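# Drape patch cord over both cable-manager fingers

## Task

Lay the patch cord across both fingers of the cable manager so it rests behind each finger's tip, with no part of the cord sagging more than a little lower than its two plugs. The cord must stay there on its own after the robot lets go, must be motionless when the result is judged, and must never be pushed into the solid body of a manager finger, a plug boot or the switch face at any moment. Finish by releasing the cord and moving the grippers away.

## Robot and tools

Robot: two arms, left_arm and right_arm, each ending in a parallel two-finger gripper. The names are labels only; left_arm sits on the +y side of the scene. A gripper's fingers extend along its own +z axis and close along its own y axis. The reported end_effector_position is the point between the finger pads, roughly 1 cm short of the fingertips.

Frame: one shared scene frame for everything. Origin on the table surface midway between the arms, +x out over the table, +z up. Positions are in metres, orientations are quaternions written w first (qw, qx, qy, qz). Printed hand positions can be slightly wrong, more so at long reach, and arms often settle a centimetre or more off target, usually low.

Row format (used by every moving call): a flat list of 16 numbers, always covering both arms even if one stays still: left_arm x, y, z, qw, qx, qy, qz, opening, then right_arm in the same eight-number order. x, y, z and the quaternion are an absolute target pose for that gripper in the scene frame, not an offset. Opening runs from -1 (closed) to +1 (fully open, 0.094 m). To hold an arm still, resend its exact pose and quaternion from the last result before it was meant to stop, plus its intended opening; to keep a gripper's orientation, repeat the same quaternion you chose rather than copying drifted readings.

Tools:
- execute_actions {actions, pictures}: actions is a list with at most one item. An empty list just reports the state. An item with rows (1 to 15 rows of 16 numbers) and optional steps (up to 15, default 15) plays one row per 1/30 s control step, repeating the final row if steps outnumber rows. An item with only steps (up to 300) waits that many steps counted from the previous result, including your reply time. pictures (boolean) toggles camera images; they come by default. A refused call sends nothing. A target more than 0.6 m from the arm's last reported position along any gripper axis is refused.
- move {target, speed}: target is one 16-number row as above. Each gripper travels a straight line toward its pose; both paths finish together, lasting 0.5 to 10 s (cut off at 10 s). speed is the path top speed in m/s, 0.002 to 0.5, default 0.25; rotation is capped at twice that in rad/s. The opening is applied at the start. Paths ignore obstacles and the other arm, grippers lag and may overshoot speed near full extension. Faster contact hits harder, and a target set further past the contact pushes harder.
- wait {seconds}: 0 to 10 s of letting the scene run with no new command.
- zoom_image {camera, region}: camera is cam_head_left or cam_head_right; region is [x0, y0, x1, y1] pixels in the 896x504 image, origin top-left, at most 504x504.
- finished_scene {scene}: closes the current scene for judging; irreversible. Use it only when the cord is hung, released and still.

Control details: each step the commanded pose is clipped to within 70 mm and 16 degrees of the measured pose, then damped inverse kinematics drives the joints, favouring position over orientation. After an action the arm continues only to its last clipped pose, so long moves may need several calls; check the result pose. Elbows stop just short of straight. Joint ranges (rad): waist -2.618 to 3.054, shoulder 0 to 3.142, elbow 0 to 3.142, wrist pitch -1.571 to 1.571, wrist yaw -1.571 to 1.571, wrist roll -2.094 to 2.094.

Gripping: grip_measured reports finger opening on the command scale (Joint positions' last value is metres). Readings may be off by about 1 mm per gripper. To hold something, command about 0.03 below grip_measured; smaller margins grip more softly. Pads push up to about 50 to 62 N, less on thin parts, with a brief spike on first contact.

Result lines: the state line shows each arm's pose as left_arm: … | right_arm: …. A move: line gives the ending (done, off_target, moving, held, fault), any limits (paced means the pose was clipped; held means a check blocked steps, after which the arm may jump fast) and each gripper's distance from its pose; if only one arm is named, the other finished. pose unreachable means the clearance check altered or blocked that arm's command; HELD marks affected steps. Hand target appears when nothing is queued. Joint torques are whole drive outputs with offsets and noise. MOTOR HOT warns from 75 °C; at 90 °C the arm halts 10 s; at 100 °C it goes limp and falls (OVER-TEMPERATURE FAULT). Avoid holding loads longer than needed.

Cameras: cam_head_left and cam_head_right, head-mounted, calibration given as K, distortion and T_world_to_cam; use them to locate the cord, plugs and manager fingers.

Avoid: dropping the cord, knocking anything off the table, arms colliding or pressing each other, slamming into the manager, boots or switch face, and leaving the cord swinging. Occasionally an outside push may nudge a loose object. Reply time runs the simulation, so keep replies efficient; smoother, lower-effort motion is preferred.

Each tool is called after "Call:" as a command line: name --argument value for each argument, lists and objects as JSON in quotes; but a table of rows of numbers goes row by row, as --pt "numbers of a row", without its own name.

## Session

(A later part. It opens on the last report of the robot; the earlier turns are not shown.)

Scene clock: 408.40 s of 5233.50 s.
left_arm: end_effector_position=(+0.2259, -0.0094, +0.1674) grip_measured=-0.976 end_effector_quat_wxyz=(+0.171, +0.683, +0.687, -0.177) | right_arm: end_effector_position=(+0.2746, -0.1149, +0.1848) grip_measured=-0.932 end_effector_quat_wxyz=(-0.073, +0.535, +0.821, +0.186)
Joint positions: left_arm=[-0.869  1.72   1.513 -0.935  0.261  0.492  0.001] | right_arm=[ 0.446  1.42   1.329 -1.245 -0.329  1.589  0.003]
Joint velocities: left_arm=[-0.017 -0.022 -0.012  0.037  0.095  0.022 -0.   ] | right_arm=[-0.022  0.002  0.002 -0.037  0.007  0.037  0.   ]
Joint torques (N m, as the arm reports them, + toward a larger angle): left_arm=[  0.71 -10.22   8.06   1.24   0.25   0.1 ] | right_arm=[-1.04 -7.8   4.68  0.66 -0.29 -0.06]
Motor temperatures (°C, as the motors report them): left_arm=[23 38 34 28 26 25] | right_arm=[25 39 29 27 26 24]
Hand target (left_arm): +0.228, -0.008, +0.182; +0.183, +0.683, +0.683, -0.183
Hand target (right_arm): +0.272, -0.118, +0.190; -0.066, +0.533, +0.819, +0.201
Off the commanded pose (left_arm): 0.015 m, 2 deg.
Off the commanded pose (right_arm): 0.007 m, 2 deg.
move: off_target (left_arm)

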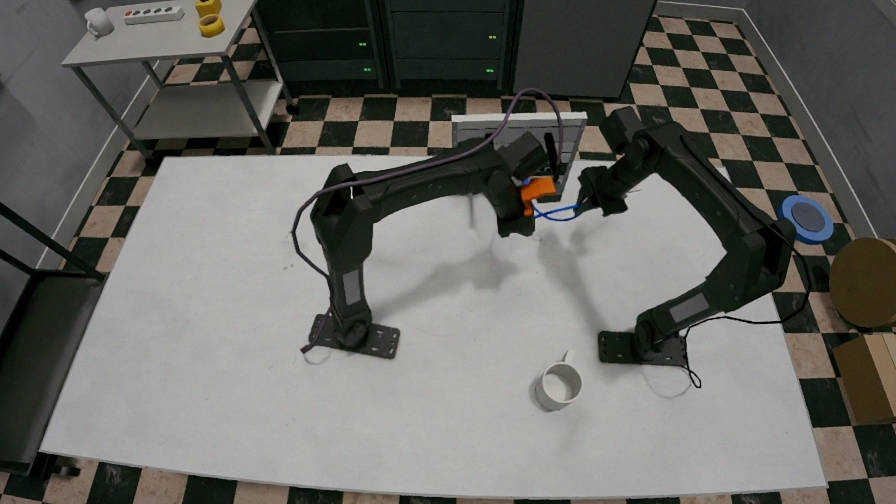

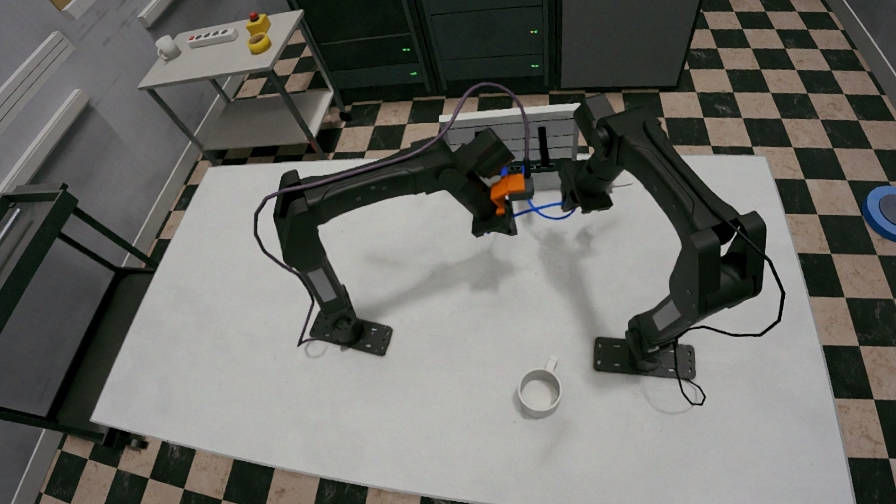

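Call:
move --target '[0.228,0.002,0.203, 0.183,0.683,0.683,-0.183, -0.6,  0.272,-0.118,0.19, -0.066,0.533,0.819,0.201, -1]' --speed 0.02

Call:
move --target '[0.228,0.002,0.203, 0.183,0.683,0.683,-0.183, -1,  0.272,-0.118,0.19, -0.066,0.533,0.819,0.201, -1]'

Call:
zoom_image --camera "cam_head_left" --region '[440,150,640,270]'

Call:
zoom_image --camera "cam_head_right" --region '[420,150,620,270]'

Scene clock: 412.00 s of 5233.50 s.
left_arm: end_effector_position=(+0.2274, -0.0001, +0.1884) grip_measured=-0.602 end_effector_quat_wxyz=(+0.172, +0.683, +0.688, -0.176) | right_arm: end_effector_position=(+0.2746, -0.1149, +0.1848) grip_measured=-0.932 end_effector_quat_wxyz=(-0.073, +0.535, +0.821, +0.186)
Joint positions: left_arm=[-0.853  1.699  1.572 -1.019  0.263  0.507  0.019] | right_arm=[ 0.446  1.42   1.329 -1.245 -0.329  1.589  0.003]
Joint velocities: left_arm=[ 0.002 -0.002  0.002 -0.022  0.022 -0.007  0.   ] | right_arm=[ 0.007 -0.002  0.007  0.007  0.007 -0.051  0.   ]
Joint torques (N m, as the arm reports them, + toward a larger angle): left_arm=[ 0.72 -9.92  8.03  1.23  0.29  0.08] | right_arm=[-1.06 -7.82  4.67  0.67 -0.3  -0.07]
Motor temperatures (°C, as the motors report them): left_arm=[23 39 35 28 26 25] | right_arm=[25 39 29 27 26 24]
Hand target (left_arm): +0.228, +0.002, +0.203; +0.183, +0.683, +0.683, -0.183
Hand target (right_arm): +0.272, -0.118, +0.190; -0.066, +0.533, +0.819, +0.201
Off the commanded pose (left_arm): 0.015 m, 2 deg.
Off the commanded pose (right_arm): 0.007 m, 2 deg.
move: off_target (left_arm)

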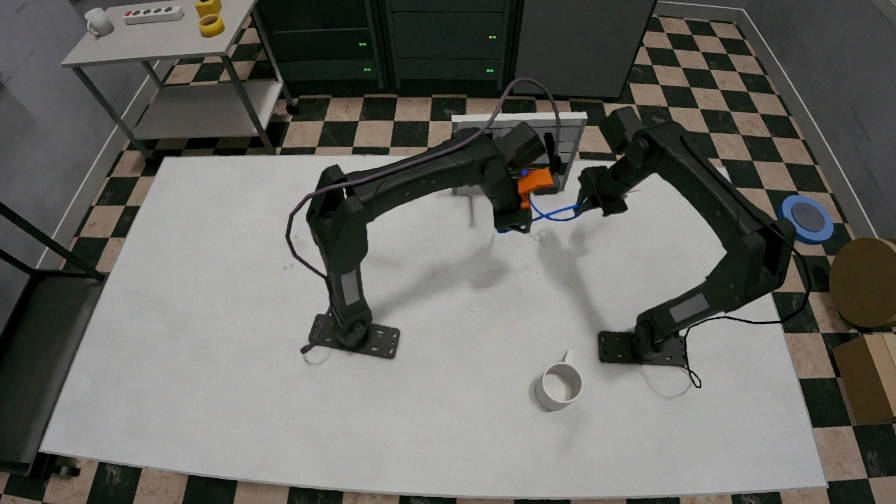

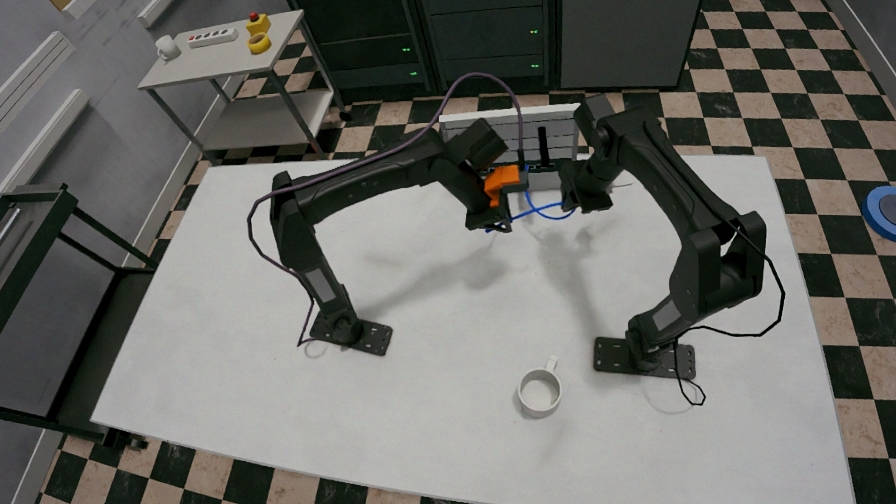

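Scene clock: 412.70 s of 5233.50 s.
left_arm: end_effector_position=(+0.2272, +0.0001, +0.1883) grip_measured=-0.929 end_effector_quat_wxyz=(+0.171, +0.683, +0.688, -0.176) | right_arm: end_effector_position=(+0.2745, -0.1149, +0.1849) grip_measured=-0.932 end_effector_quat_wxyz=(-0.073, +0.535, +0.821, +0.186)
Joint positions: left_arm=[-0.853  1.699  1.572 -1.02   0.264  0.507  0.003] | right_arm=[ 0.446  1.42   1.329 -1.245 -0.329  1.589  0.003]
Joint velocities: left_arm=[-0.002  0.007  0.007 -0.007  0.066  0.066 -0.001] | right_arm=[ 0.007 -0.012 -0.012  0.007  0.051  0.022  0.001]
Joint torques (N m, as the arm reports them, + toward a larger angle): left_arm=[  0.69 -10.02   8.09   1.24   0.34   0.12] | right_arm=[-1.05 -7.82  4.68  0.67 -0.29 -0.06]
Motor temperatures (°C, as the motors report them): left_arm=[23 39 35 28 26 25] | right_arm=[25 39 29 27 26 24]
Hand target (left_arm): +0.228, +0.002, +0.203; +0.183, +0.683, +0.683, -0.183
Hand target (right_arm): +0.272, -0.118, +0.190; -0.066, +0.533, +0.819, +0.201
Off the commanded pose (left_arm): 0.015 m, 2 deg.
Off the commanded pose (right_arm): 0.007 m, 2 deg.
move: off_target (left_arm)

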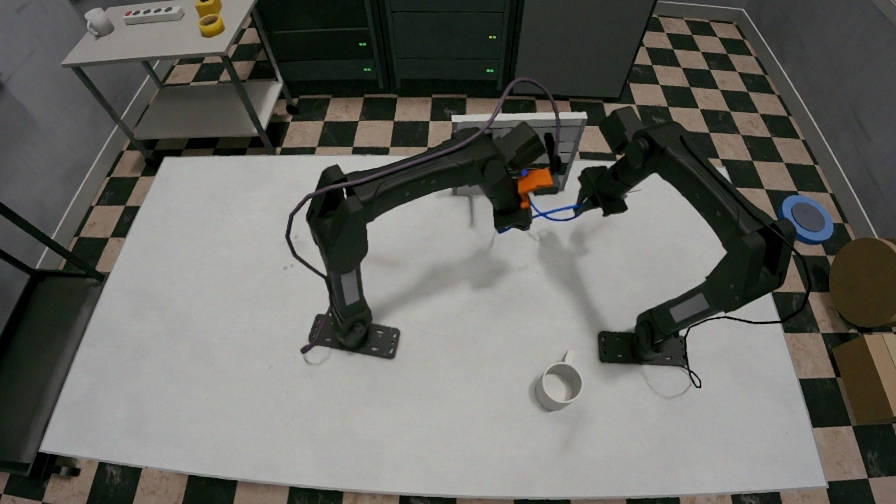

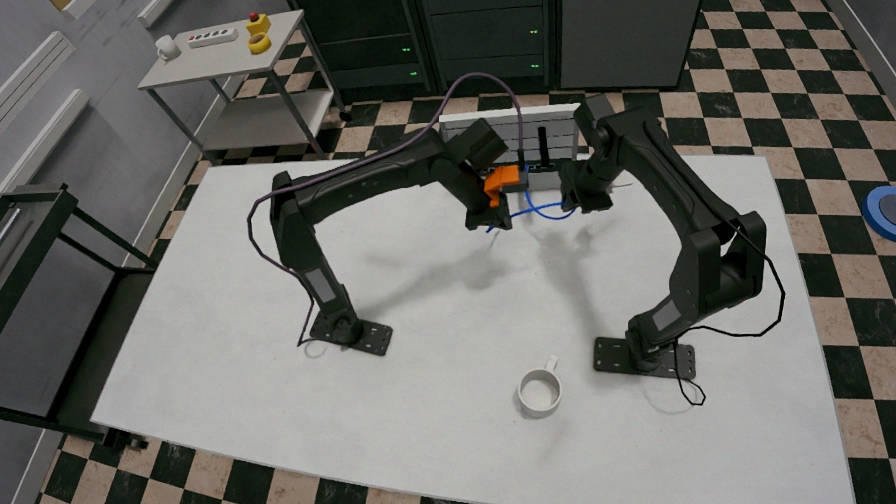

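Region (440, 150, 640, 270) of cam_head_left's 896x504 image, scaled by 2.520, with more detail than that image has; it fills the top 302 rows of this view, and the rest is white.

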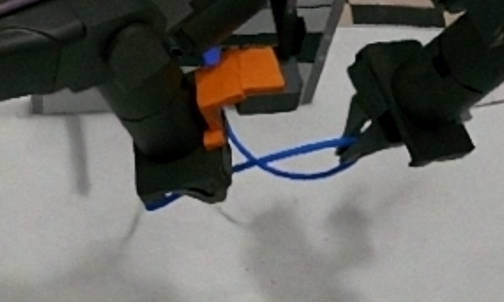

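Region (420, 150, 620, 270) of cam_head_right's 896x504 image, scaled by 2.520, with more detail than that image has; it fills the top 302 rows of this view, and the rest is white.

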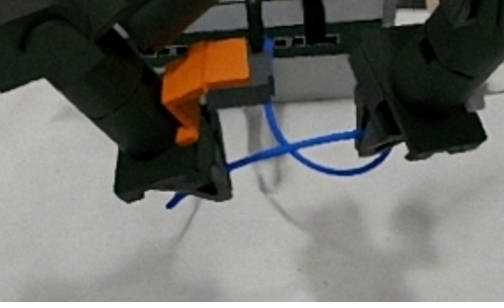

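Call:
move --target '[0.222,0.022,0.203, 0.183,0.683,0.683,-0.183, -0.895,  0.272,-0.118,0.19, -0.066,0.533,0.819,0.201, -1]' --speed 0.01

Call:
move --target '[0.222,0.022,0.203, 0.183,0.683,0.683,-0.183, -1,  0.272,-0.118,0.19, -0.066,0.533,0.819,0.201, -1]'

Call:
zoom_image --camera "cam_head_left" --region '[420,130,640,270]'

Call:
zoom_image --camera "cam_head_right" --region '[400,130,620,270]'

Scene clock: 418.23 s of 5233.50 s.
left_arm: end_effector_position=(+0.2273, +0.0082, +0.2041) grip_measured=-0.894 end_effector_quat_wxyz=(+0.198, +0.682, +0.680, -0.184) | right_arm: end_effector_position=(+0.2728, -0.1099, +0.1869) grip_measured=-0.932 end_effector_quat_wxyz=(-0.085, +0.532, +0.820, +0.195)
Joint positions: left_arm=[-0.836  1.63   1.536 -0.998  0.276  0.523  0.005] | right_arm=[ 0.446  1.42   1.329 -1.242 -0.361  1.589  0.003]
Joint velocities: left_arm=[ 0.007  0.007  0.007  0.007  0.081 -0.066  0.001] | right_arm=[-0.002 -0.007 -0.007 -0.125  0.007  0.095 -0.   ]
Joint torques (N m, as the arm reports them, + toward a larger angle): left_arm=[ 0.86 -9.69  5.2   1.06  0.24  0.14] | right_arm=[-1.04 -7.83  4.68  0.64  0.05 -0.06]
Motor temperatures (°C, as the motors report them): left_arm=[23 40 34 28 26 25] | right_arm=[25 39 29 27 26 24]
Hand target (left_arm): +0.222, +0.021, +0.203; +0.183, +0.683, +0.683, -0.183
Hand target (right_arm): +0.272, -0.118, +0.190; -0.066, +0.533, +0.819, +0.201
Off the commanded pose (left_arm): 0.015 m, 2 deg.
Off the commanded pose (right_arm): 0.009 m, 2 deg.
move: off_target (left_arm)

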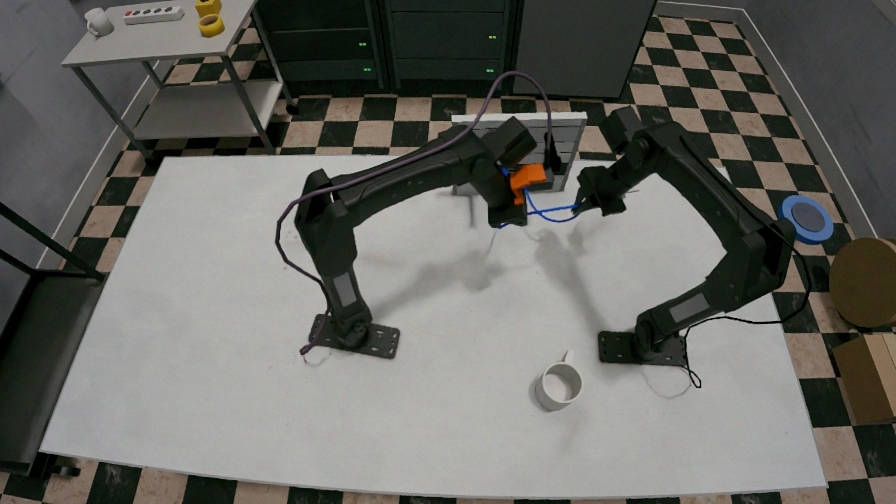

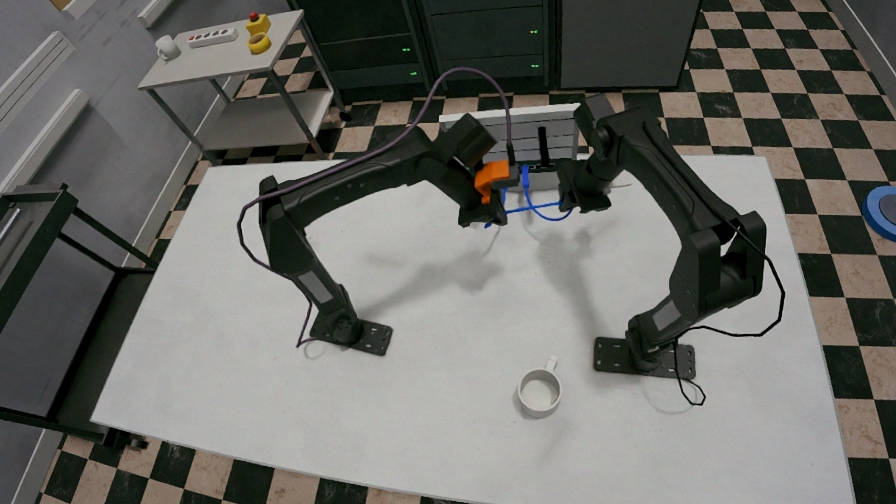

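Scene clock: 418.93 s of 5233.50 s.
left_arm: end_effector_position=(+0.2276, +0.0078, +0.2043) grip_measured=-0.929 end_effector_quat_wxyz=(+0.199, +0.682, +0.679, -0.184) | right_arm: end_effector_position=(+0.2725, -0.1095, +0.1871) grip_measured=-0.932 end_effector_quat_wxyz=(-0.086, +0.532, +0.819, +0.196)
Joint positions: left_arm=[-0.836  1.63   1.536 -0.996  0.276  0.524  0.003] | right_arm=[ 0.446  1.42   1.329 -1.242 -0.364  1.589  0.003]
Joint velocities: left_arm=[-0.007 -0.007  0.017 -0.007 -0.007 -0.037 -0.   ] | right_arm=[-0.012  0.002 -0.007  0.022 -0.022 -0.051 -0.001]
Joint torques (N m, as the arm reports them, + toward a larger angle): left_arm=[ 0.87 -9.74  5.16  1.04  0.29  0.1 ] | right_arm=[-1.06 -7.84  4.71  0.64  0.08 -0.06]
Motor temperatures (°C, as the motors report them): left_arm=[23 40 34 28 26 25] | right_arm=[25 39 29 27 26 24]
Hand target (left_arm): +0.222, +0.021, +0.203; +0.183, +0.683, +0.683, -0.183
Hand target (right_arm): +0.272, -0.118, +0.190; -0.066, +0.533, +0.819, +0.201
Off the commanded pose (left_arm): 0.015 m, 2 deg.
Off the commanded pose (right_arm): 0.009 m, 2 deg.
move: off_target (left_arm)

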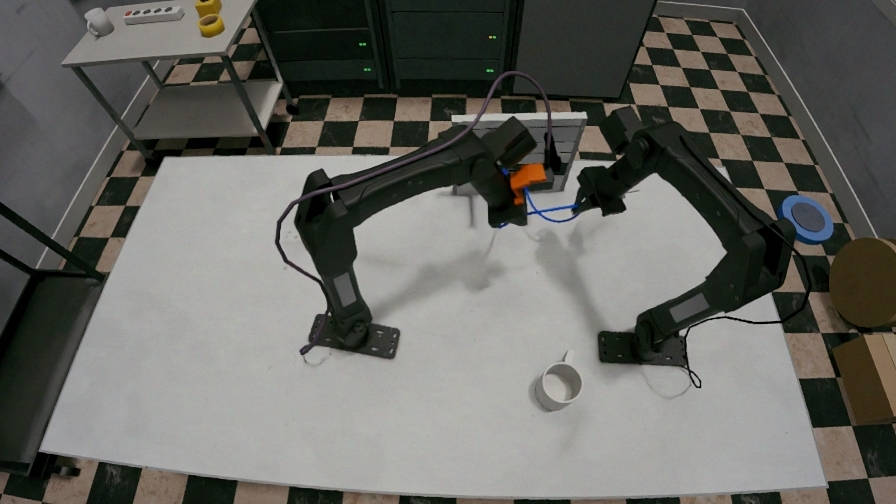

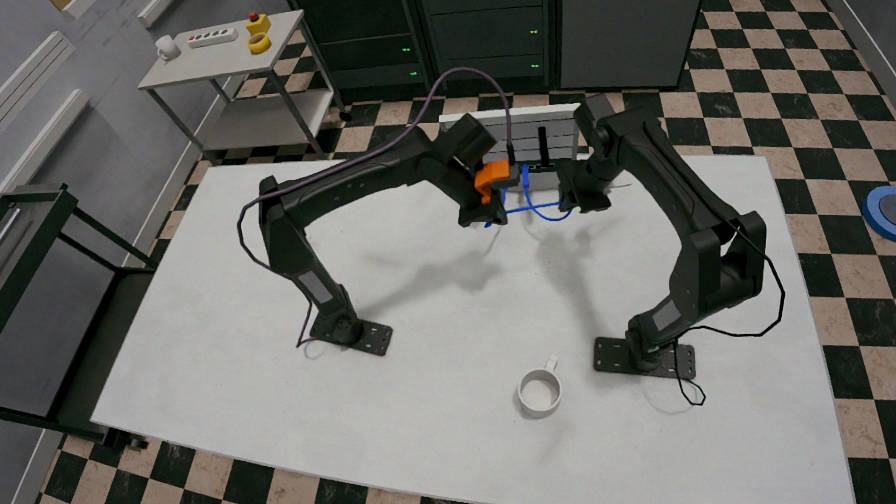

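Region (420, 130, 640, 270) of cam_head_left's 896x504 image, scaled by 2.291, with more detail than that image has; it fills the top 321 rows of this view, and the rest is white.

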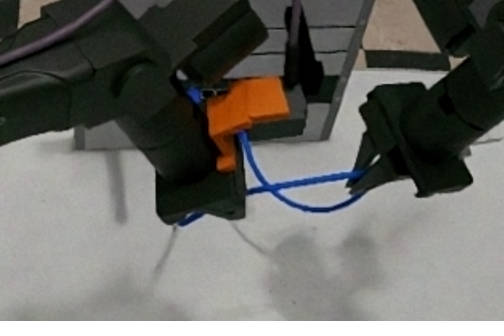

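Region (400, 130, 620, 270) of cam_head_right's 896x504 image, scaled by 2.291, with more detail than that image has; it fills the top 321 rows of this view, and the rest is white.

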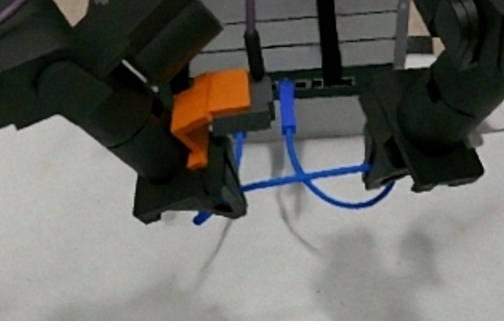

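Call:
move --target '[0.3,0.04,0.285, 0.183,0.683,0.683,-0.183, -1,  0.308,-0.086,0.272, -0.066,0.533,0.819,0.201, -1]' --speed 0.03

Call:
zoom_image --camera "cam_head_left" --region '[420,70,680,230]'

Call:
zoom_image --camera "cam_head_right" --region '[400,70,660,230]'

Scene clock: 424.57 s of 5233.50 s.
left_arm: end_effector_position=(+0.3013, +0.0358, +0.2847) grip_measured=-0.929 end_effector_quat_wxyz=(+0.193, +0.683, +0.682, -0.177) | right_arm: end_effector_position=(+0.3107, -0.0854, +0.2686) grip_measured=-0.932 end_effector_quat_wxyz=(-0.070, +0.533, +0.817, +0.208)
Joint positions: left_arm=[-0.618  1.9    2.224 -1.494  0.357  0.734  0.003] | right_arm=[ 0.481  1.645  1.878 -1.512 -0.339  1.636  0.003]
Joint velocities: left_arm=[ 0.002  0.027  0.012 -0.11   0.007  0.022 -0.001] | right_arm=[-0.007  0.002  0.002 -0.051 -0.051  0.022  0.001]
Joint torques (N m, as the arm reports them, + toward a larger angle): left_arm=[ 0.67 -8.11  7.43  1.09  0.33  0.07] | right_arm=[ 0.72 -5.93  8.41  0.43 -0.02  0.05]
Motor temperatures (°C, as the motors report them): left_arm=[23 39 34 28 26 25] | right_arm=[25 38 30 27 26 24]
Hand target (left_arm): +0.301, +0.039, +0.285; +0.184, +0.683, +0.683, -0.182
Hand target (right_arm): +0.309, -0.086, +0.272; -0.066, +0.533, +0.819, +0.202
Off the commanded pose (left_arm): 0.004 m, 1 deg.
Off the commanded pose (right_arm): 0.004 m, 1 deg.
move: done

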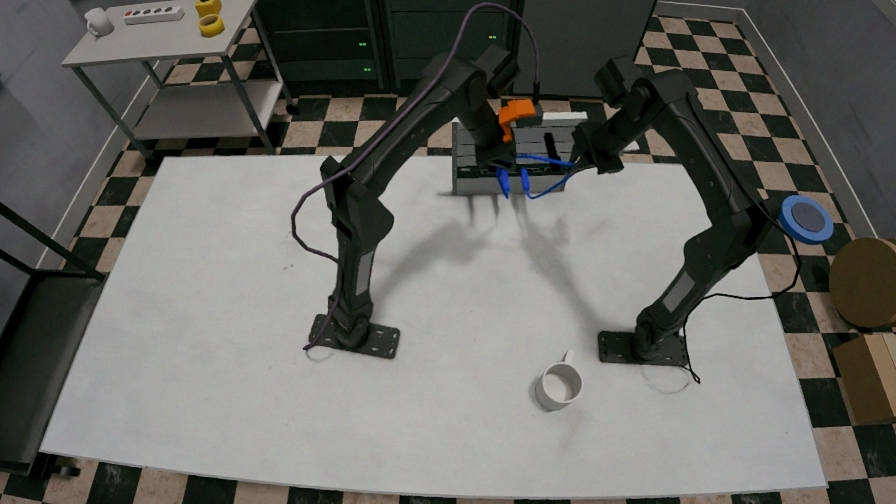

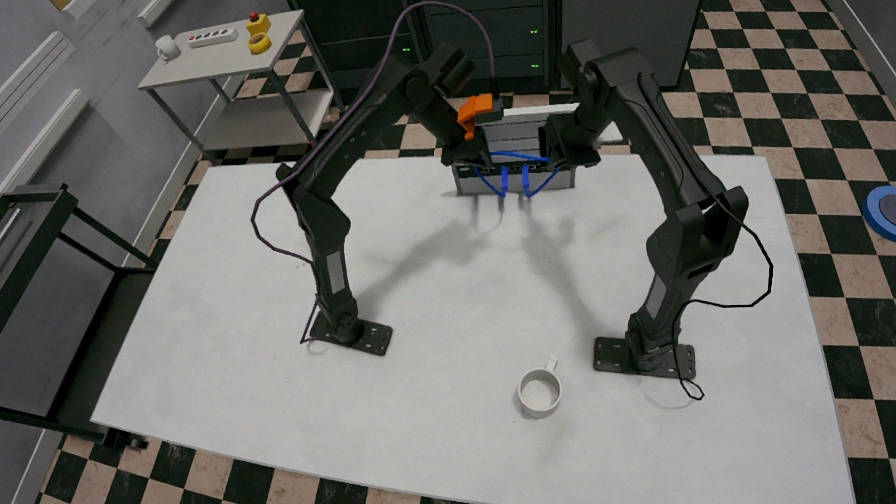

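Region (420, 70, 680, 230) of cam_head_left's 896x504 image, scaled by 1.938, with more detail than that image has; it fills the top 310 rows of this view, and the rest is white.

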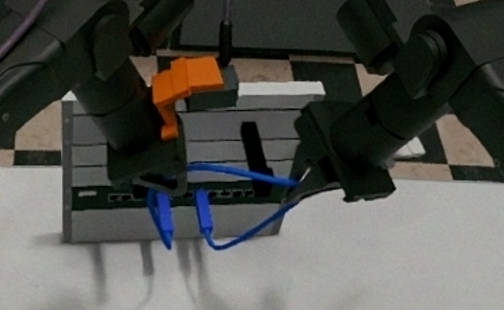

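Region (400, 70, 660, 230) of cam_head_right's 896x504 image, scaled by 1.938, with more detail than that image has; it fills the top 310 rows of this view, and the rest is white.

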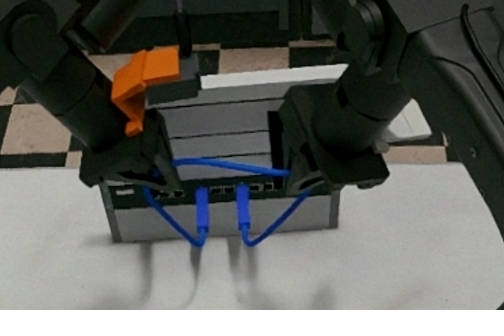

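Call:
move --target '[0.305,0.022,0.285, 0.183,0.683,0.683,-0.183, -1,  0.312,-0.103,0.266, -0.066,0.533,0.819,0.201, -1]' --speed 0.02

Call:
move --target '[0.335,0.022,0.285, 0.183,0.683,0.683,-0.183, -1,  0.34,-0.103,0.266, -0.066,0.533,0.819,0.201, -1]' --speed 0.02

Call:
zoom_image --camera "cam_head_left" --region '[460,70,680,210]'

Call:
zoom_image --camera "cam_head_right" --region '[430,70,650,210]'

Scene clock: 427.17 s of 5233.50 s.
left_arm: end_effector_position=(+0.3089, +0.0239, +0.2857) grip_measured=-0.929 end_effector_quat_wxyz=(+0.193, +0.684, +0.680, -0.179) | right_arm: end_effector_position=(+0.3177, -0.0964, +0.2682) grip_measured=-0.932 end_effector_quat_wxyz=(-0.062, +0.530, +0.819, +0.210)
Joint positions: left_arm=[-0.624  1.979  2.342 -1.533  0.359  0.731  0.003] | right_arm=[ 0.442  1.646  1.878 -1.514 -0.339  1.59   0.003]
Joint velocities: left_arm=[-0.002  0.022  0.022 -0.051  0.022 -0.022  0.   ] | right_arm=[-0.002  0.007 -0.007 -0.066  0.022 -0.007 -0.   ]
Joint torques (N m, as the arm reports them, + toward a larger angle): left_arm=[-0.69 -8.52  7.11  1.14  0.25 -0.11] | right_arm=[-1.11 -7.42  4.45  0.46 -0.21 -0.1 ]
Motor temperatures (°C, as the motors report them): left_arm=[23 39 34 28 26 25] | right_arm=[25 38 30 27 26 24]
Hand target (left_arm): +0.305, +0.022, +0.285; +0.184, +0.683, +0.683, -0.183
Hand target (right_arm): +0.312, -0.103, +0.266; -0.066, +0.533, +0.819, +0.201
Off the commanded pose (left_arm): 0.004 m, 1 deg.
Off the commanded pose (right_arm): 0.009 m, 1 deg.
move: done

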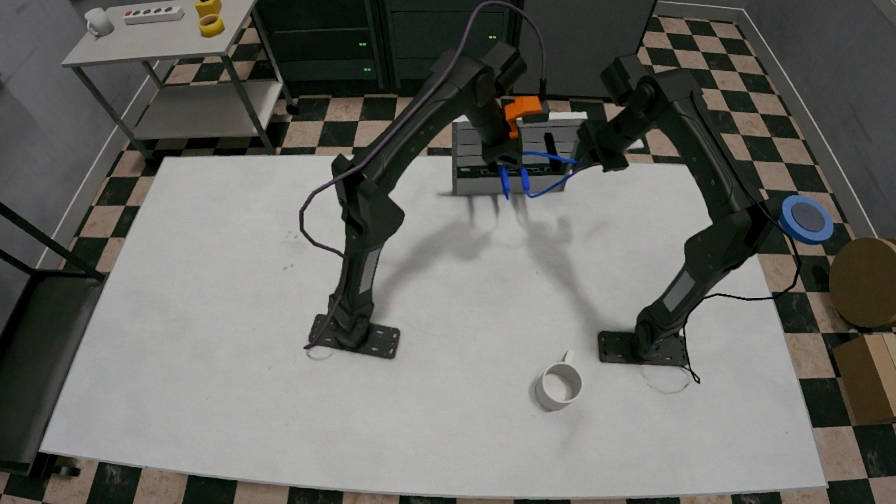

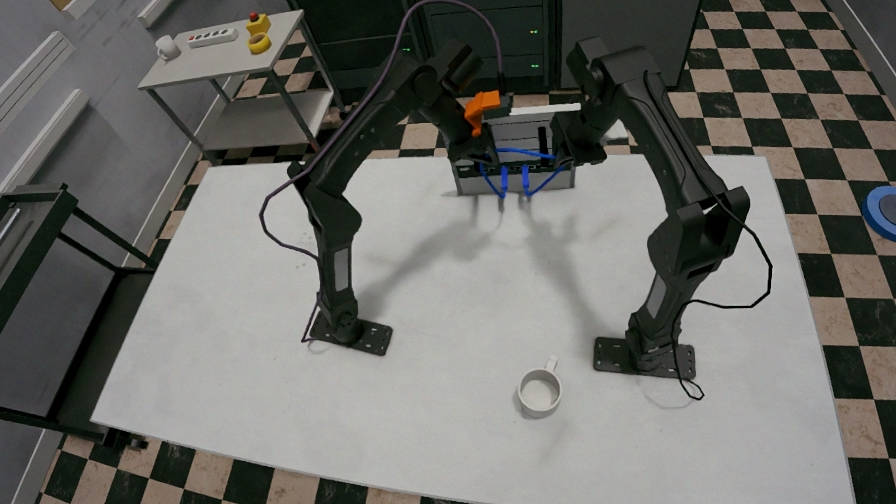

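Scene clock: 428.70 s of 5233.50 s.
left_arm: end_effector_position=(+0.3316, +0.0198, +0.2857) grip_measured=-0.929 end_effector_quat_wxyz=(+0.206, +0.678, +0.682, -0.181) | right_arm: end_effector_position=(+0.3382, -0.0997, +0.2612) grip_measured=-0.932 end_effector_quat_wxyz=(-0.067, +0.532, +0.820, +0.201)
Joint positions: left_arm=[-0.589  2.054  2.447 -1.544  0.375  0.749  0.003] | right_arm=[ 0.408  1.731  1.952 -1.537 -0.347  1.553  0.003]
Joint velocities: left_arm=[-0.002 -0.007 -0.007  0.022  0.007 -0.051 -0.   ] | right_arm=[-0.007 -0.017 -0.027 -0.066 -0.007 -0.037  0.001]
Joint torques (N m, as the arm reports them, + toward a larger angle): left_arm=[ 0.83 -8.9   6.98  1.2   0.3   0.09] | right_arm=[-1.19 -6.6   8.44  0.41 -0.23 -0.1 ]
Motor temperatures (°C, as the motors report them): left_arm=[23 39 34 28 26 25] | right_arm=[25 38 31 26 26 24]
Hand target (left_arm): +0.335, +0.022, +0.285; +0.203, +0.678, +0.682, -0.184
Hand target (right_arm): +0.340, -0.103, +0.266; -0.066, +0.533, +0.819, +0.201
Off the commanded pose (left_arm): 0.004 m, 3 deg.
Off the commanded pose (right_arm): 0.006 m, 0 deg.
joint sent to its limit (left arm) — the command would take joint 4 (wrist pitch) past its lower limit, so that joint was sent only as far as its limit.
move: off_target (left_arm)

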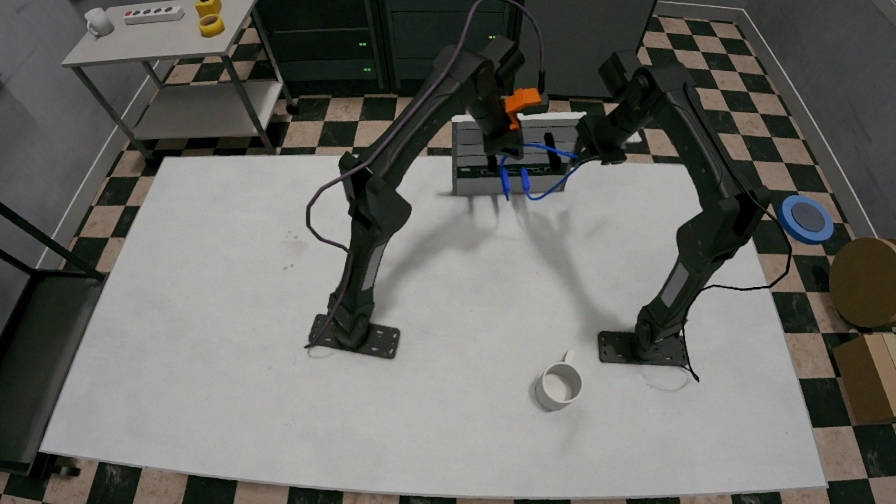

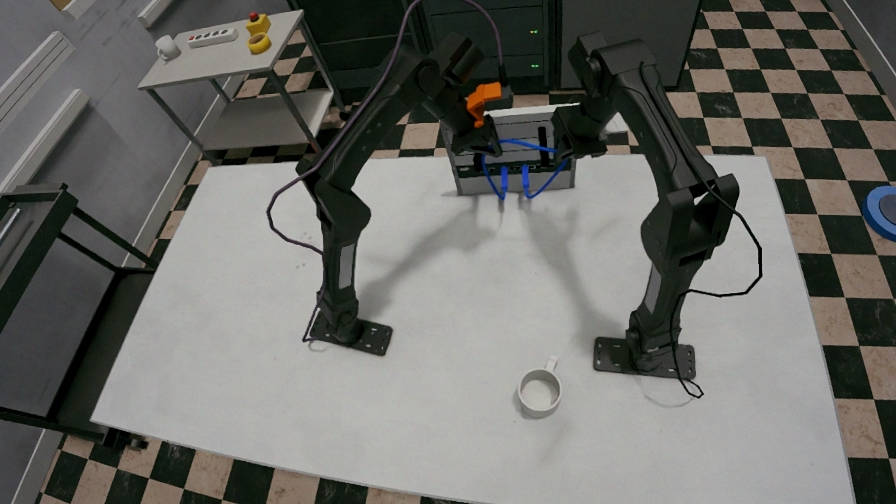

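Region (460, 70, 680, 210) of cam_head_left's 896x504 image, scaled by 2.291, with more detail than that image has; it fills the top 321 rows of this view, and the rest is white.

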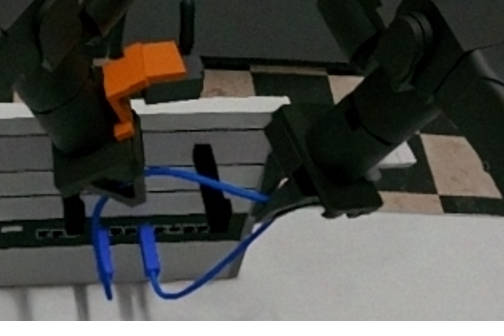

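Region (430, 70, 650, 210) of cam_head_right's 896x504 image, scaled by 2.291, with more detail than that image has; it fills the top 321 rows of this view, and the rest is white.

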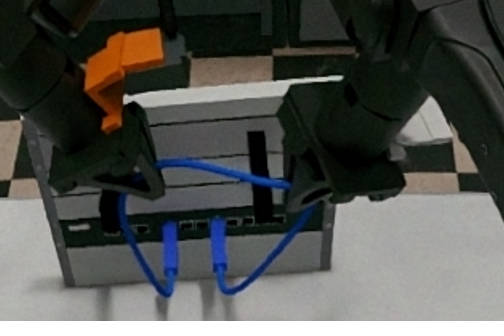

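Call:
move --target '[0.35,0.022,0.28, 0.2,0.678,0.682,-0.184, -1,  0.368,-0.103,0.268, -0.066,0.533,0.819,0.201, -1]' --speed 0.015

Call:
zoom_image --camera "cam_head_left" --region '[460,70,680,210]'

Call:
zoom_image --camera "cam_head_right" --region '[430,70,650,210]'

Scene clock: 432.40 s of 5233.50 s.
left_arm: end_effector_position=(+0.3465, +0.0203, +0.2816) grip_measured=-0.929 end_effector_quat_wxyz=(+0.210, +0.677, +0.682, -0.180) | right_arm: end_effector_position=(+0.3642, -0.1003, +0.2627) grip_measured=-0.932 end_effector_quat_wxyz=(-0.062, +0.534, +0.817, +0.209)
Joint positions: left_arm=[-0.563  2.096  2.491 -1.546  0.384  0.771  0.003] | right_arm=[ 0.379  1.819  2.062 -1.549 -0.353  1.532  0.003]
Joint velocities: left_arm=[-0.012 -0.012 -0.012  0.066  0.037 -0.051  0.   ] | right_arm=[-0.012 -0.017 -0.002  0.022 -0.081 -0.022 -0.   ]
Joint torques (N m, as the arm reports them, + toward a larger angle): left_arm=[ 0.86 -9.08  6.96  1.22  0.34  0.1 ] | right_arm=[-1.17 -7.16  8.37  0.49 -0.25 -0.1 ]
Motor temperatures (°C, as the motors report them): left_arm=[23 39 34 28 26 25] | right_arm=[25 38 31 26 26 24]
Hand target (left_arm): +0.350, +0.022, +0.280; +0.207, +0.676, +0.682, -0.184
Hand target (right_arm): +0.368, -0.103, +0.268; -0.058, +0.534, +0.816, +0.213
Off the commanded pose (left_arm): 0.004 m, 1 deg.
Off the commanded pose (right_arm): 0.007 m, 1 deg.
joint sent to its limit (left arm) — the command would take joint 4 (wrist pitch) past its lower limit, so that joint was sent only as far as its limit.
joint sent to its limit (right arm) — the command would take joint 4 (wrist pitch) past its lower limit, so that joint was sent only as far as its limit.
move: done

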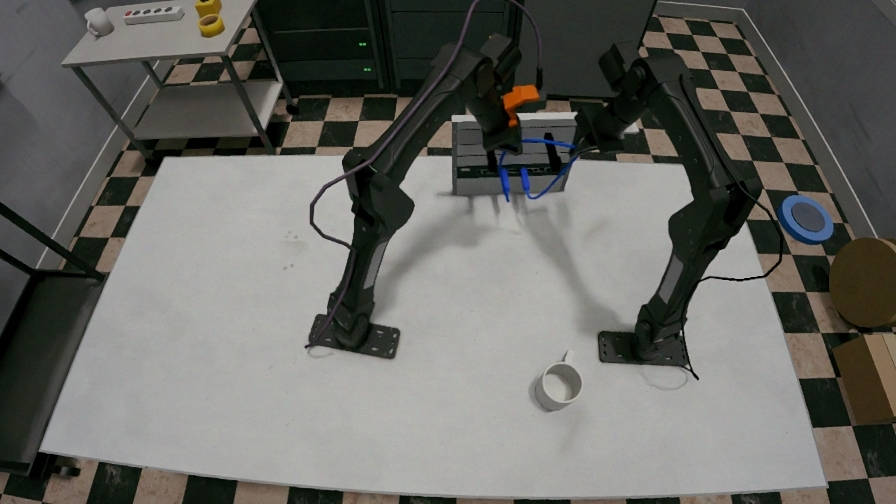

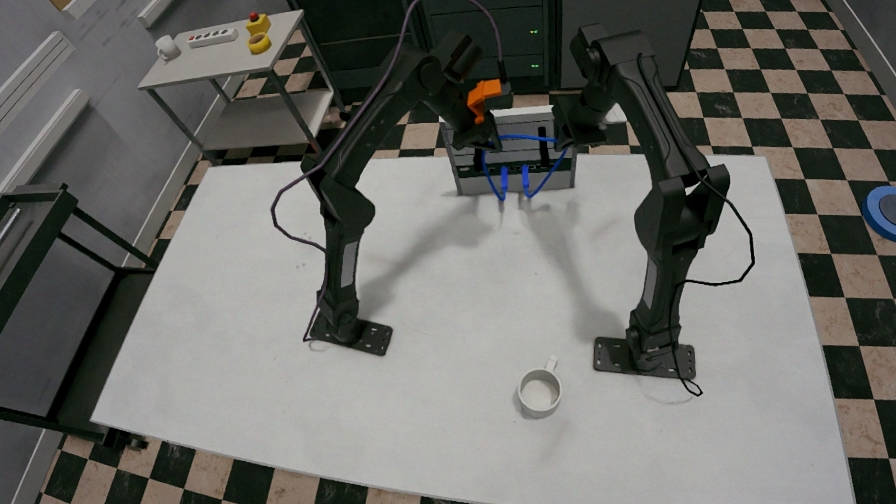

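Region (460, 70, 680, 210) of cam_head_left's 896x504 image, scaled by 2.291, with more detail than that image has; it fills the top 321 rows of this view, and the rest is white.

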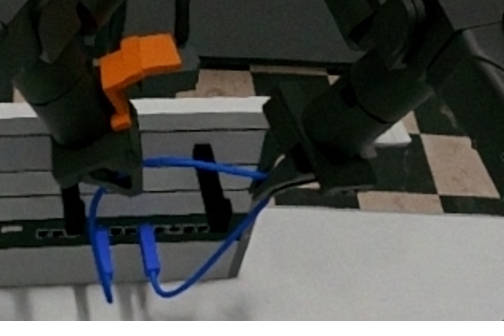

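Region (430, 70, 650, 210) of cam_head_right's 896x504 image, scaled by 2.291, with more detail than that image has; it fills the top 321 rows of this view, and the rest is white.

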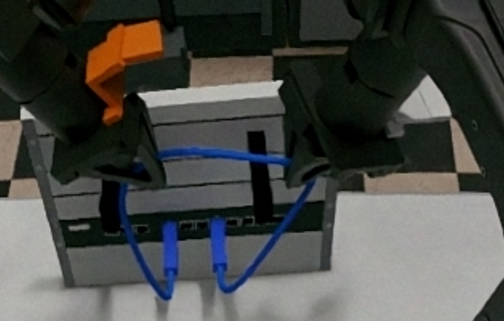

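Call:
move --target '[0.355,0.022,0.268, 0.2,0.678,0.682,-0.184, -1,  0.372,-0.103,0.245, -0.066,0.533,0.819,0.201, -1]' --speed 0.015

Call:
zoom_image --camera "cam_head_left" --region '[460,70,680,210]'

Call:
zoom_image --camera "cam_head_right" --region '[430,70,650,210]'

Scene clock: 435.13 s of 5233.50 s.
left_arm: end_effector_position=(+0.3507, +0.0204, +0.2802) grip_measured=-0.929 end_effector_quat_wxyz=(+0.215, +0.679, +0.678, -0.180) | right_arm: end_effector_position=(+0.3670, -0.0990, +0.2537) grip_measured=-0.932 end_effector_quat_wxyz=(-0.063, +0.529, +0.821, +0.208)
Joint positions: left_arm=[-0.555  2.096  2.48  -1.529  0.389  0.785  0.003] | right_arm=[ 0.379  1.819  2.024 -1.515 -0.355  1.519  0.003]
Joint velocities: left_arm=[ 0.002  0.007 -0.002  0.081 -0.022  0.022  0.   ] | right_arm=[-0.012 -0.007 -0.022  0.022 -0.051  0.022  0.   ]
Joint torques (N m, as the arm reports them, + toward a larger angle): left_arm=[ 0.85 -9.03  4.23  1.39  0.35  0.1 ] | right_arm=[-1.41 -7.01  4.54  0.7  -0.21 -0.12]
Motor temperatures (°C, as the motors report them): left_arm=[23 39 34 28 26 25] | right_arm=[25 38 31 26 26 24]
Hand target (left_arm): +0.355, +0.022, +0.268; +0.200, +0.678, +0.682, -0.184
Hand target (right_arm): +0.371, -0.103, +0.245; -0.066, +0.533, +0.819, +0.201
Off the commanded pose (left_arm): 0.013 m, 2 deg.
Off the commanded pose (right_arm): 0.011 m, 1 deg.
move: off_target (left_arm, right_arm)

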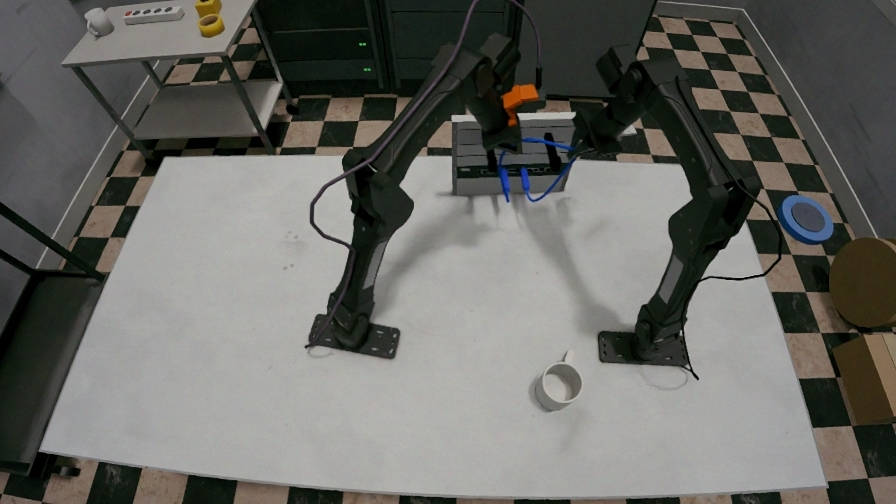

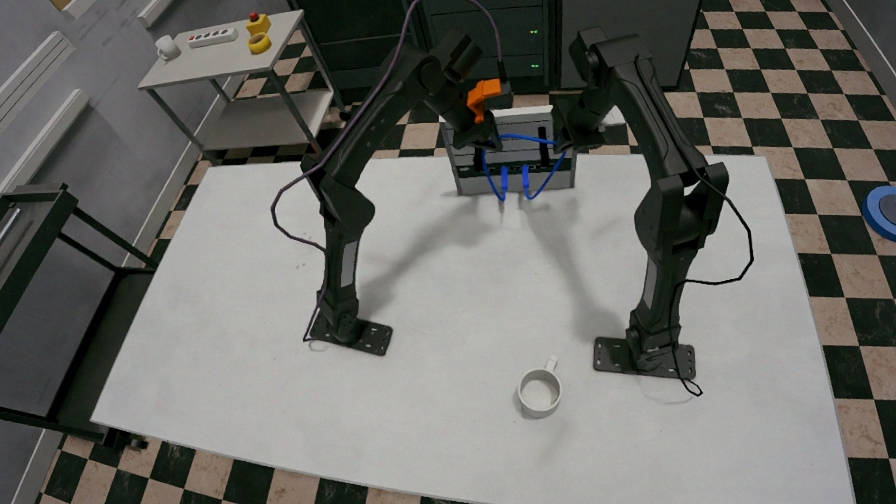

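Region (460, 70, 680, 210) of cam_head_left's 896x504 image, scaled by 2.291, with more detail than that image has; it fills the top 321 rows of this view, and the rest is white.

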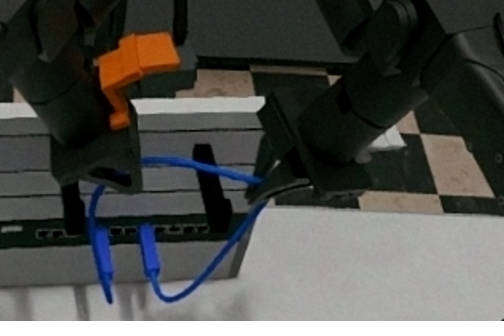

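Region (430, 70, 650, 210) of cam_head_right's 896x504 image, scaled by 2.291, with more detail than that image has; it fills the top 321 rows of this view, and the rest is white.

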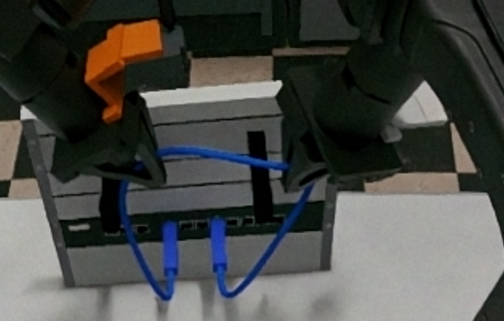

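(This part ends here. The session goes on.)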